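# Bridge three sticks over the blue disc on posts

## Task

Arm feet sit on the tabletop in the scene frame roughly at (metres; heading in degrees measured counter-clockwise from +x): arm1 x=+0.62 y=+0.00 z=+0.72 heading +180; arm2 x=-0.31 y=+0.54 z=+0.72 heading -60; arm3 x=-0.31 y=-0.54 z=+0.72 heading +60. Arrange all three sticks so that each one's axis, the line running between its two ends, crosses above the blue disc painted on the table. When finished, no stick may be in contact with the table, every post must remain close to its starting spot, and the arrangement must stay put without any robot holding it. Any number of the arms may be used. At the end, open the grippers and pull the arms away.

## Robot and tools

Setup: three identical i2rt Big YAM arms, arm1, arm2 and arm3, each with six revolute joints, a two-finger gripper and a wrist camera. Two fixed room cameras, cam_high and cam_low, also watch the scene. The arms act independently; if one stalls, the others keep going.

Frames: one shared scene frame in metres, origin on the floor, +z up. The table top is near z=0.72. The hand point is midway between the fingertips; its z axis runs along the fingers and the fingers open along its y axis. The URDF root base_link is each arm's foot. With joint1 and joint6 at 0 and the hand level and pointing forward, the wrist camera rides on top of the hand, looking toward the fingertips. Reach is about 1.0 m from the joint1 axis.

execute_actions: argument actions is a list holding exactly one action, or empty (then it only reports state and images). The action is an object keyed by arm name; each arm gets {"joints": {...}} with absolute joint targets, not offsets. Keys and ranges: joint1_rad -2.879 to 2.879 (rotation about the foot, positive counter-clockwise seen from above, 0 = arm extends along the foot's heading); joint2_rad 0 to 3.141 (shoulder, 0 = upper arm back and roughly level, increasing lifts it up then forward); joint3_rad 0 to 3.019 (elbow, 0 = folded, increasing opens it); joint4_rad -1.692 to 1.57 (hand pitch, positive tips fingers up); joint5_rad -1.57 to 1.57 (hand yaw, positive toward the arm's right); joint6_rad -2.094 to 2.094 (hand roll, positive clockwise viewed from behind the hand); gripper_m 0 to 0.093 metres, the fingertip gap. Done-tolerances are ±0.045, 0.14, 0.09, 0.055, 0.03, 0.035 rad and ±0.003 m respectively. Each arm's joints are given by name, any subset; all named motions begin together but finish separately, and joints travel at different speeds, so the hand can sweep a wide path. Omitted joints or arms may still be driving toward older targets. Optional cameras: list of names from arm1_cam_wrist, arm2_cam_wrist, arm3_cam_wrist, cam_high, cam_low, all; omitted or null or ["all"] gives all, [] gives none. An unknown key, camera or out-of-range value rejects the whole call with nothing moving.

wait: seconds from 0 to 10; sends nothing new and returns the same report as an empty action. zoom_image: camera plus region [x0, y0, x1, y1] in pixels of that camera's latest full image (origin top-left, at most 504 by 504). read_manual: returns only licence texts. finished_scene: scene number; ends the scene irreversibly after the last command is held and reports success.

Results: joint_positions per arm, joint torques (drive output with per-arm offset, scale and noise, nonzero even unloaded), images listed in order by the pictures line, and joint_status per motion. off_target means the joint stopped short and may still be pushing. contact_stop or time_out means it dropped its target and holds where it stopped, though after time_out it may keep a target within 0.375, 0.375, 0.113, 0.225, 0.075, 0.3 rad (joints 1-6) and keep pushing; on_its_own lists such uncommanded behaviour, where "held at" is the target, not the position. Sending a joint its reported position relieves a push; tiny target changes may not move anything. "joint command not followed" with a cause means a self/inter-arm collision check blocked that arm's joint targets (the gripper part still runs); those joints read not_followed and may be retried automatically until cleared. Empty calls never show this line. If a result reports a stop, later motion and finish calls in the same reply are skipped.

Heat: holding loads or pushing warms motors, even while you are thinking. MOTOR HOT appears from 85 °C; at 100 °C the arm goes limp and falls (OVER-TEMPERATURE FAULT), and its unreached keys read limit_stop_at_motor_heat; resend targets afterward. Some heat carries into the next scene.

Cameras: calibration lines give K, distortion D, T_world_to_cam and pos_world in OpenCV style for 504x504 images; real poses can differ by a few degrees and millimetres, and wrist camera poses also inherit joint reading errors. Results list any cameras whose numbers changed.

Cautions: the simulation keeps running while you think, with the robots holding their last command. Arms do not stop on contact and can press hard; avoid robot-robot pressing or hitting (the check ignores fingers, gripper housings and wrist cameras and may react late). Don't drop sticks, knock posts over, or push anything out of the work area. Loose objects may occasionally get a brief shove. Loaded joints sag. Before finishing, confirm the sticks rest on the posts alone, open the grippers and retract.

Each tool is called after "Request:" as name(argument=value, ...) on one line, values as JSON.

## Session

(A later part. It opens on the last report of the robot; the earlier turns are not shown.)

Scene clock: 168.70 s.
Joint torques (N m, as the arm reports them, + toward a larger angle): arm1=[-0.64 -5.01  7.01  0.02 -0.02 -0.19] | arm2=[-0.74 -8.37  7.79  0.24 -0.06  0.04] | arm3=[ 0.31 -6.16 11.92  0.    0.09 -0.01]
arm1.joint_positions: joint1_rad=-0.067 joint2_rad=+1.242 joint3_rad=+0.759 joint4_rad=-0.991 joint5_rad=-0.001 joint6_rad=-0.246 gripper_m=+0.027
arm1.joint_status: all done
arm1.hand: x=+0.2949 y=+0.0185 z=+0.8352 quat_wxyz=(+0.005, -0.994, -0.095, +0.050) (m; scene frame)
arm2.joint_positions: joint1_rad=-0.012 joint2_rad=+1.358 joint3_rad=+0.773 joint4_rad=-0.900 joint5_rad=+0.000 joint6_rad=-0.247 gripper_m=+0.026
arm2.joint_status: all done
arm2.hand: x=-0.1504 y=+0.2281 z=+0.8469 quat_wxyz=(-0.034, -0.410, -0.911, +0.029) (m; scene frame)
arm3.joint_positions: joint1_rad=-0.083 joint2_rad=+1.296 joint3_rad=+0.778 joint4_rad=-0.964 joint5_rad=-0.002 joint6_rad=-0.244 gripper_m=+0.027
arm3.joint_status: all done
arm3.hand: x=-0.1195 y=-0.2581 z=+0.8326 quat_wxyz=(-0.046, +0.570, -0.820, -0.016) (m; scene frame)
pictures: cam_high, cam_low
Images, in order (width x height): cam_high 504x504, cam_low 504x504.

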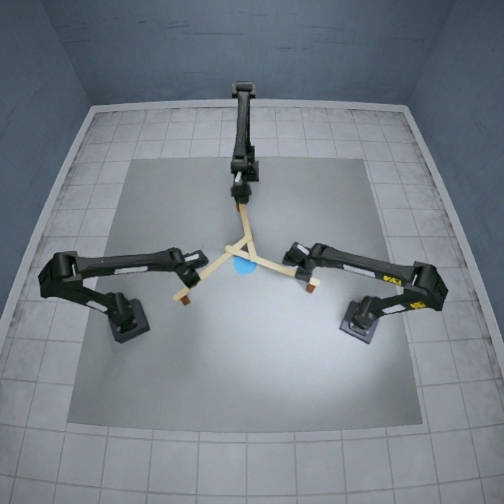

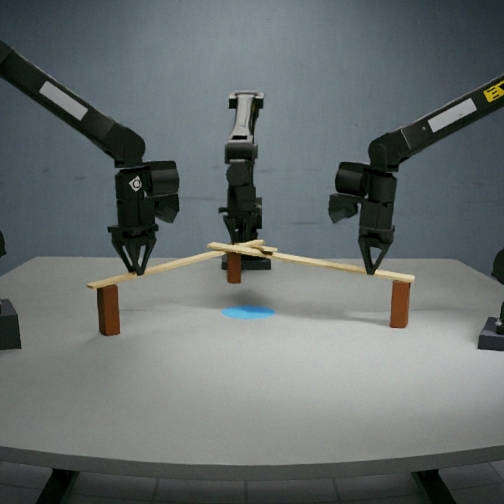

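Request:
execute_actions(actions=[{"arm1":{"joints":{"joint3_rad":0.815}},"arm2":{"joints":{"joint3_rad":0.83}}}], cameras=[])

Request:
execute_actions(actions=[{"arm1":{"joints":{"joint2_rad":1.272}},"arm2":{"joints":{"joint2_rad":1.388}}}], cameras=["cam_low","cam_high"])

Request:
zoom_image(camera="cam_high", region=[170, 190, 330, 310])

Request:
zoom_image(camera="cam_low", region=[80, 200, 430, 340])

Scene clock: 179.37 s.
Joint torques (N m, as the arm reports them, + toward a larger angle): arm1=[-0.73 -4.89 11.38  0.04 -0.02 -0.19] | arm2=[-0.87 -8.24 12.71  0.24 -0.06  0.05] | arm3=[ 0.2  -6.59 12.05 -0.1   0.03 -0.02]
arm1.joint_positions: joint1_rad=-0.067 joint2_rad=+1.242 joint3_rad=+0.759 joint4_rad=-0.991 joint5_rad=-0.001 joint6_rad=-0.246 gripper_m=+0.027
arm1.joint_status: all done
arm1.hand: x=+0.2949 y=+0.0185 z=+0.8352 quat_wxyz=(+0.005, -0.994, -0.095, +0.050) (m; scene frame)
arm2.joint_positions: joint1_rad=-0.012 joint2_rad=+1.358 joint3_rad=+0.776 joint4_rad=-0.900 joint5_rad=+0.000 joint6_rad=-0.247 gripper_m=+0.026
arm2.joint_status: all done
arm2.hand: x=-0.1498 y=+0.2270 z=+0.8478 quat_wxyz=(-0.035, -0.410, -0.911, +0.029) (m; scene frame)
arm3.joint_positions: joint1_rad=-0.083 joint2_rad=+1.296 joint3_rad=+0.778 joint4_rad=-0.964 joint5_rad=-0.002 joint6_rad=-0.244 gripper_m=+0.027
arm3.joint_status: not commanded
arm3.hand: x=-0.1195 y=-0.2581 z=+0.8326 quat_wxyz=(-0.046, +0.570, -0.820, -0.016) (m; scene frame)
pictures: none
No camera images: the call's "cameras" was empty. Leave "cameras" out to get every camera's image.

Scene clock: 179.90 s.
Joint torques (N m, as the arm reports them, + toward a larger angle): arm1=[-0.73 -3.62 10.97  0.29 -0.02 -0.2 ] | arm2=[-0.82 -6.84 12.29  0.47 -0.06  0.04] | arm3=[ 0.17 -6.29 11.99 -0.18  0.06 -0.03]
arm1.joint_positions: joint1_rad=-0.067 joint2_rad=+1.250 joint3_rad=+0.764 joint4_rad=-0.998 joint5_rad=-0.001 joint6_rad=-0.246 gripper_m=+0.027
arm1.joint_status: all done
arm1.hand: x=+0.2949 y=+0.0185 z=+0.8346 quat_wxyz=(+0.004, -0.994, -0.095, +0.045) (m; scene frame)
arm2.joint_positions: joint1_rad=-0.012 joint2_rad=+1.364 joint3_rad=+0.781 joint4_rad=-0.907 joint5_rad=+0.000 joint6_rad=-0.247 gripper_m=+0.026
arm2.joint_status: all done
arm2.hand: x=-0.1498 y=+0.2270 z=+0.8474 quat_wxyz=(-0.032, -0.410, -0.911, +0.027) (m; scene frame)
arm3.joint_positions: joint1_rad=-0.083 joint2_rad=+1.296 joint3_rad=+0.778 joint4_rad=-0.964 joint5_rad=-0.002 joint6_rad=-0.244 gripper_m=+0.027
arm3.joint_status: not commanded
arm3.hand: x=-0.1195 y=-0.2581 z=+0.8326 quat_wxyz=(-0.046, +0.570, -0.820, -0.016) (m; scene frame)
pictures: cam_high, cam_low
Images, in order (width x height): cam_high 504x504, cam_low 504x504.

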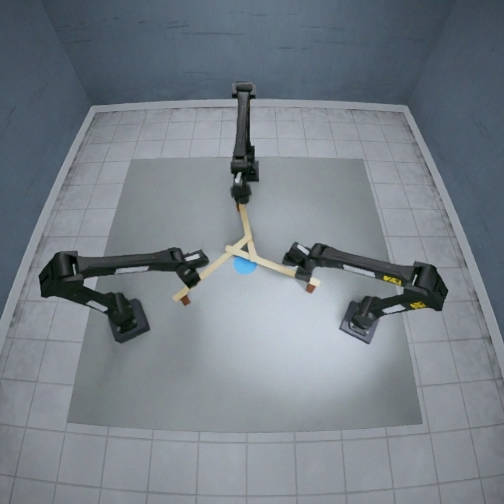

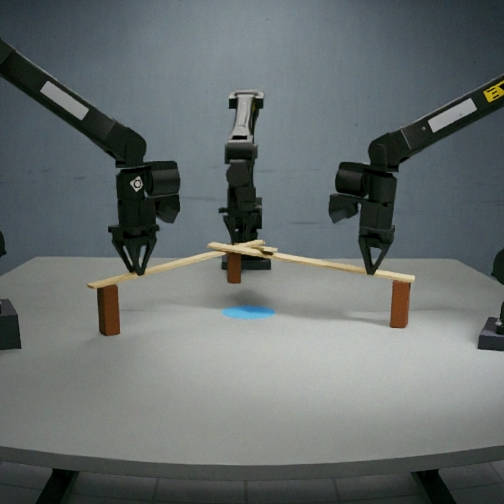

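Region (170, 190, 330, 310) of cam_high's 504x504 image, scaled by 3.150, with more detail than that image has; it fills the top 378 rows of this view, and the rest is white.

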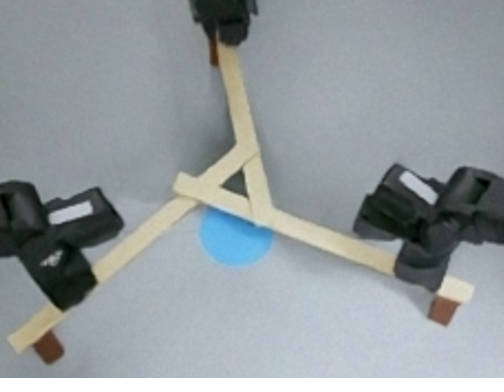

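Region (80, 200, 430, 340) of cam_low's 504x504 image, scaled by 1.440, with more detail than that image has; it fills the top 202 rows of this view, and the rest is white.

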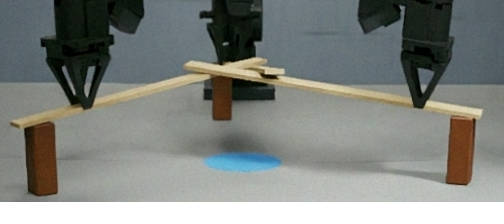

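Request:
execute_actions(actions=[{"arm1":{"joints":{"joint4_rad":-0.94}},"arm2":{"joints":{"joint4_rad":-0.85}}}], cameras=["cam_low","cam_high"])

Request:
zoom_image(camera="cam_high", region=[170, 190, 330, 310])

Request:
zoom_image(camera="cam_low", region=[80, 200, 430, 340])

Scene clock: 190.00 s.
Joint torques (N m, as the arm reports them, + toward a larger angle): arm1=[-0.71 -3.67 11.01  2.22  0.11 -0.18] | arm2=[-0.82 -6.86 12.28  2.52 -0.06  0.02] | arm3=[-0.42 -6.09 12.06  0.24  0.08 -0.04]
arm1.joint_positions: joint1_rad=-0.067 joint2_rad=+1.250 joint3_rad=+0.764 joint4_rad=-0.990 joint5_rad=-0.004 joint6_rad=-0.248 gripper_m=+0.027
arm1.joint_status: all done
arm1.hand: x=+0.2928 y=+0.0180 z=+0.8348 quat_wxyz=(+0.003, -0.994, -0.097, +0.049) (m; scene frame)
arm2.joint_positions: joint1_rad=-0.012 joint2_rad=+1.364 joint3_rad=+0.781 joint4_rad=-0.901 joint5_rad=+0.000 joint6_rad=-0.245 gripper_m=+0.026
arm2.joint_status: all done
arm2.hand: x=-0.1492 y=+0.2257 z=+0.8475 quat_wxyz=(-0.034, -0.411, -0.911, +0.029) (m; scene frame)
arm3.joint_positions: joint1_rad=-0.083 joint2_rad=+1.296 joint3_rad=+0.778 joint4_rad=-0.974 joint5_rad=-0.002 joint6_rad=-0.244 gripper_m=+0.027
arm3.joint_status: not commanded
arm3.hand: x=-0.1209 y=-0.2602 z=+0.8324 quat_wxyz=(-0.041, +0.570, -0.820, -0.015) (m; scene frame)
pictures: cam_high, cam_low
Images, in order (width x height): cam_high 504x504, cam_low 504x504.

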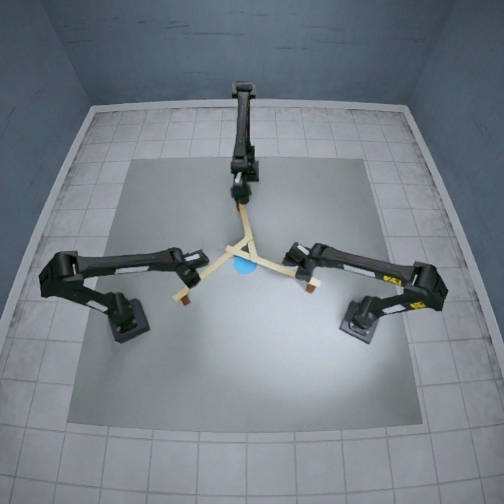

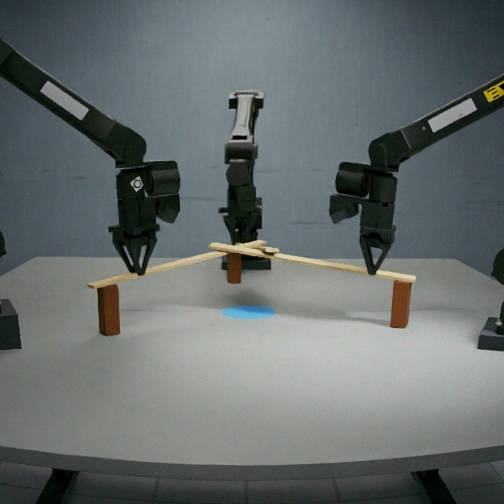

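Region (170, 190, 330, 310) of cam_high's 504x504 image, scaled by 3.150, with more detail than that image has; it fills the top 378 rows of this view, and the rest is white.

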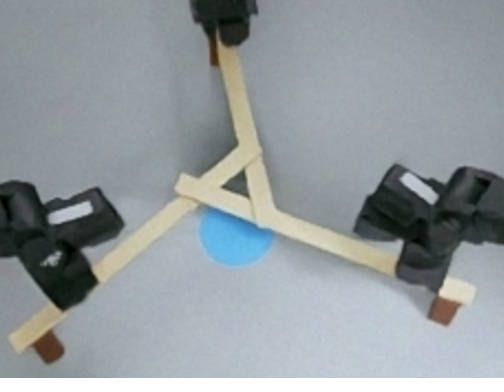

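Region (80, 200, 430, 340) of cam_low's 504x504 image, scaled by 1.440, with more detail than that image has; it fills the top 202 rows of this view, and the rest is white.

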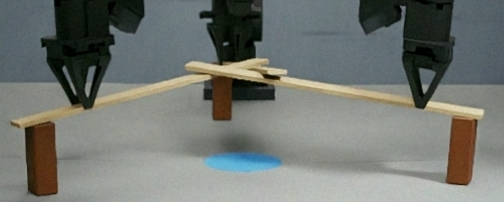

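Request:
execute_actions(actions=[{"arm1":{"joints":{"joint2_rad":1.25,"joint3_rad":0.775,"joint4_rad":-0.99}},"arm2":{"joints":{"joint2_rad":1.364,"joint3_rad":0.79,"joint4_rad":-0.9}},"arm3":{"joints":{"joint3_rad":0.785}}}], cameras=[])

Request:
execute_actions(actions=[{"arm1":{"joints":{"gripper_m":0.036}},"arm2":{"joints":{"gripper_m":0.036}},"arm3":{"joints":{"gripper_m":0.036}}}], cameras=["cam_low","cam_high"])

Request:
zoom_image(camera="cam_high", region=[170, 190, 330, 310])

Request:
zoom_image(camera="cam_low", region=[80, 200, 430, 340])

Scene clock: 200.33 s.
Joint torques (N m, as the arm reports them, + toward a larger angle): arm1=[-0.65 -4.99  8.1   0.45  0.1  -0.17] | arm2=[-0.86 -8.52  8.86  0.73 -0.06  0.02] | arm3=[-1.04 -5.86  9.28  0.41  0.02  0.01]
arm1.joint_positions: joint1_rad=-0.067 joint2_rad=+1.249 joint3_rad=+0.764 joint4_rad=-0.992 joint5_rad=-0.004 joint6_rad=-0.248 gripper_m=+0.027
arm1.joint_status: all done
arm1.hand: x=+0.2932 y=+0.0180 z=+0.8351 quat_wxyz=(+0.003, -0.994, -0.097, +0.049) (m; scene frame)
arm2.joint_positions: joint1_rad=-0.012 joint2_rad=+1.364 joint3_rad=+0.781 joint4_rad=-0.903 joint5_rad=+0.000 joint6_rad=-0.245 gripper_m=+0.026
arm2.joint_status: all done
arm2.hand: x=-0.1493 y=+0.2261 z=+0.8475 quat_wxyz=(-0.033, -0.411, -0.911, +0.028) (m; scene frame)
arm3.joint_positions: joint1_rad=-0.083 joint2_rad=+1.296 joint3_rad=+0.778 joint4_rad=-0.974 joint5_rad=-0.002 joint6_rad=-0.244 gripper_m=+0.027
arm3.joint_status: all done
arm3.hand: x=-0.1209 y=-0.2602 z=+0.8324 quat_wxyz=(-0.041, +0.570, -0.820, -0.015) (m; scene frame)
pictures: none
No camera images: the call's "cameras" was empty. Leave "cameras" out to get every camera's image.

Scene clock: 200.90 s.
Joint torques (N m, as the arm reports them, + toward a larger angle): arm1=[-0.71 -4.97  8.12  0.44  0.05 -0.17] | arm2=[-0.83 -8.44  8.73  0.71 -0.06  0.02] | arm3=[-0.79 -6.23  9.51  0.31  0.03  0.04]
arm1.joint_positions: joint1_rad=-0.067 joint2_rad=+1.249 joint3_rad=+0.764 joint4_rad=-0.992 joint5_rad=-0.003 joint6_rad=-0.248 gripper_m=+0.036
arm1.joint_status: all done
arm1.hand: x=+0.2932 y=+0.0183 z=+0.8351 quat_wxyz=(+0.004, -0.994, -0.097, +0.049) (m; scene frame)
arm2.joint_positions: joint1_rad=-0.012 joint2_rad=+1.364 joint3_rad=+0.781 joint4_rad=-0.903 joint5_rad=+0.000 joint6_rad=-0.245 gripper_m=+0.036
arm2.joint_status: all done
arm2.hand: x=-0.1493 y=+0.2261 z=+0.8475 quat_wxyz=(-0.033, -0.411, -0.911, +0.028) (m; scene frame)
arm3.joint_positions: joint1_rad=-0.083 joint2_rad=+1.296 joint3_rad=+0.778 joint4_rad=-0.974 joint5_rad=-0.002 joint6_rad=-0.244 gripper_m=+0.036
arm3.joint_status: all done
arm3.hand: x=-0.1209 y=-0.2602 z=+0.8324 quat_wxyz=(-0.041, +0.570, -0.820, -0.015) (m; scene frame)
pictures: cam_high, cam_low
Images, in order (width x height): cam_high 504x504, cam_low 504x504.

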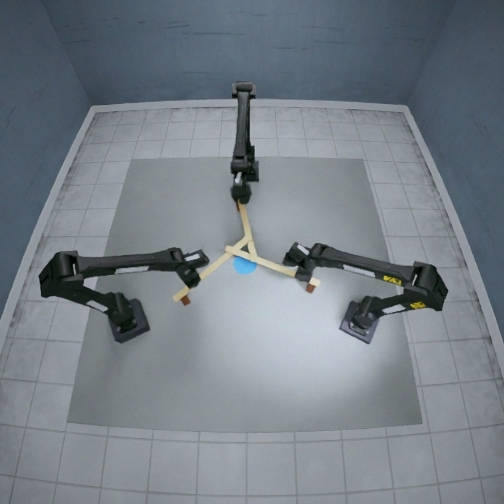

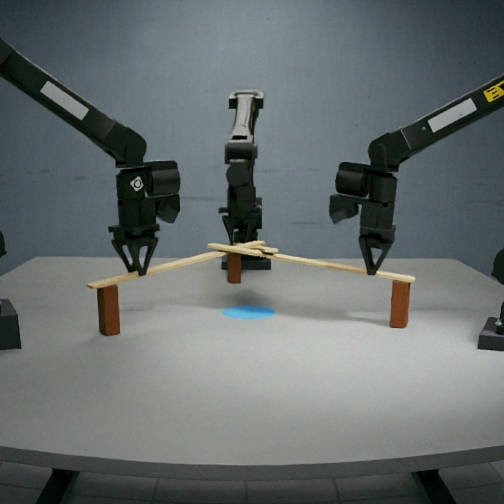

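Region (170, 190, 330, 310) of cam_high's 504x504 image, scaled by 3.150, with more detail than that image has; it fills the top 378 rows of this view, and the rest is white.

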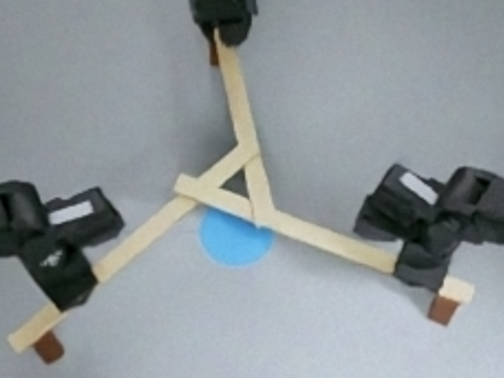

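Region (80, 200, 430, 340) of cam_low's 504x504 image, scaled by 1.440, with more detail than that image has; it fills the top 202 rows of this view, and the rest is white.

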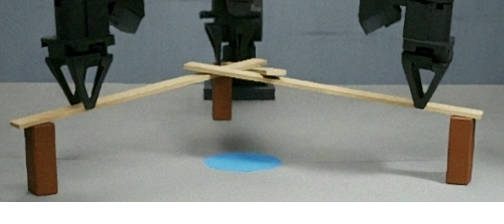

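Stable. Open and retreat.

Request:
execute_actions(actions=[{"arm1":{"joints":{"gripper_m":0.07}},"arm2":{"joints":{"gripper_m":0.07}},"arm3":{"joints":{"gripper_m":0.07}}}], cameras=[])

Request:
execute_actions(actions=[{"arm1":{"joints":{"joint2_rad":0.8}},"arm2":{"joints":{"joint2_rad":0.9}},"arm3":{"joints":{"joint2_rad":0.85}}}], cameras=["cam_low","cam_high"])

Request:
zoom_image(camera="cam_high", region=[170, 190, 330, 310])

Scene clock: 211.83 s.
Joint torques (N m, as the arm reports them, + toward a larger angle): arm1=[-0.72 -4.95  8.12  0.43  0.05 -0.18] | arm2=[-0.86 -8.59  8.83  0.71 -0.06  0.02] | arm3=[ 0.04 -5.78  9.39  0.25  0.08 -0.02]
arm1.joint_positions: joint1_rad=-0.067 joint2_rad=+1.249 joint3_rad=+0.764 joint4_rad=-0.992 joint5_rad=-0.003 joint6_rad=-0.248 gripper_m=+0.070
arm1.joint_status: all done
arm1.hand: x=+0.2932 y=+0.0183 z=+0.8351 quat_wxyz=(+0.004, -0.994, -0.097, +0.049) (m; scene frame)
arm2.joint_positions: joint1_rad=-0.012 joint2_rad=+1.364 joint3_rad=+0.781 joint4_rad=-0.903 joint5_rad=+0.000 joint6_rad=-0.245 gripper_m=+0.070
arm2.joint_status: all done
arm2.hand: x=-0.1493 y=+0.2261 z=+0.8475 quat_wxyz=(-0.033, -0.411, -0.911, +0.028) (m; scene frame)
arm3.joint_positions: joint1_rad=-0.083 joint2_rad=+1.296 joint3_rad=+0.778 joint4_rad=-0.974 joint5_rad=-0.002 joint6_rad=-0.244 gripper_m=+0.070
arm3.joint_status: all done
arm3.hand: x=-0.1209 y=-0.2602 z=+0.8324 quat_wxyz=(-0.041, +0.570, -0.820, -0.015) (m; scene frame)
pictures: none
No camera images: the call's "cameras" was empty. Leave "cameras" out to get every camera's image.

Scene clock: 213.10 s.
Joint torques (N m, as the arm reports them, + toward a larger angle): arm1=[-0.72 -0.76  9.57  1.08  0.05 -0.16] | arm2=[-0.76 -3.38 11.15  1.5  -0.06  0.03] | arm3=[-0.52 -1.35 11.35  0.89  0.08 -0.02]
arm1.joint_positions: joint1_rad=-0.067 joint2_rad=+0.793 joint3_rad=+0.764 joint4_rad=-0.992 joint5_rad=-0.003 joint6_rad=-0.248 gripper_m=+0.070
arm1.joint_status: all done
arm1.hand: x=+0.3064 y=+0.0183 z=+0.9738 quat_wxyz=(+0.037, -0.957, -0.093, +0.271) (m; scene frame)
arm2.joint_positions: joint1_rad=-0.012 joint2_rad=+0.890 joint3_rad=+0.781 joint4_rad=-0.903 joint5_rad=+0.000 joint6_rad=-0.245 gripper_m=+0.070
arm2.joint_status: all done
arm2.hand: x=-0.1509 y=+0.2301 z=+1.0051 quat_wxyz=(-0.216, -0.395, -0.876, +0.173) (m; scene frame)
arm3.joint_positions: joint1_rad=-0.083 joint2_rad=+0.839 joint3_rad=+0.778 joint4_rad=-0.974 joint5_rad=-0.002 joint6_rad=-0.244 gripper_m=+0.070
arm3.joint_status: all done
arm3.hand: x=-0.1275 y=-0.2688 z=+0.9762 quat_wxyz=(-0.252, +0.550, -0.790, -0.095) (m; scene frame)
pictures: cam_high, cam_low
Images, in order (width x height): cam_high 504x504, cam_low 504x504.

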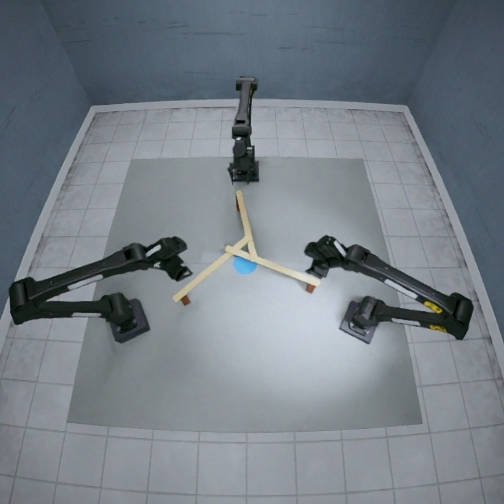

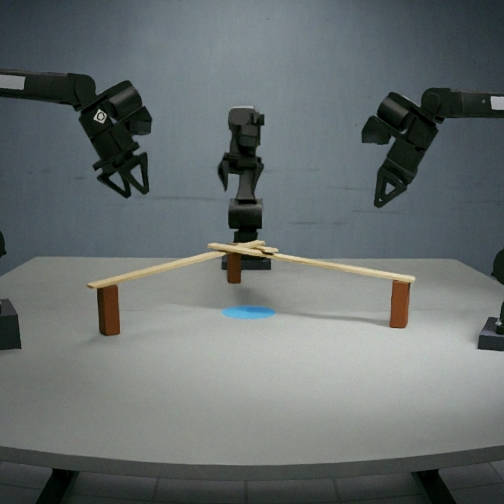

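Region (170, 190, 330, 310) of cam_high's 504x504 image, scaled by 3.150, with more detail than that image has; it fills the top 378 rows of this view, and the rest is white.

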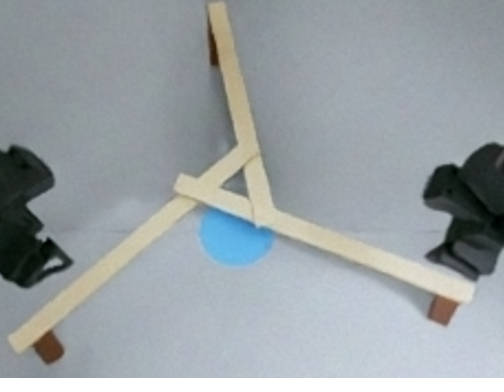

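Request:
finished_scene(scene=2)

The scene is finished: the task was done.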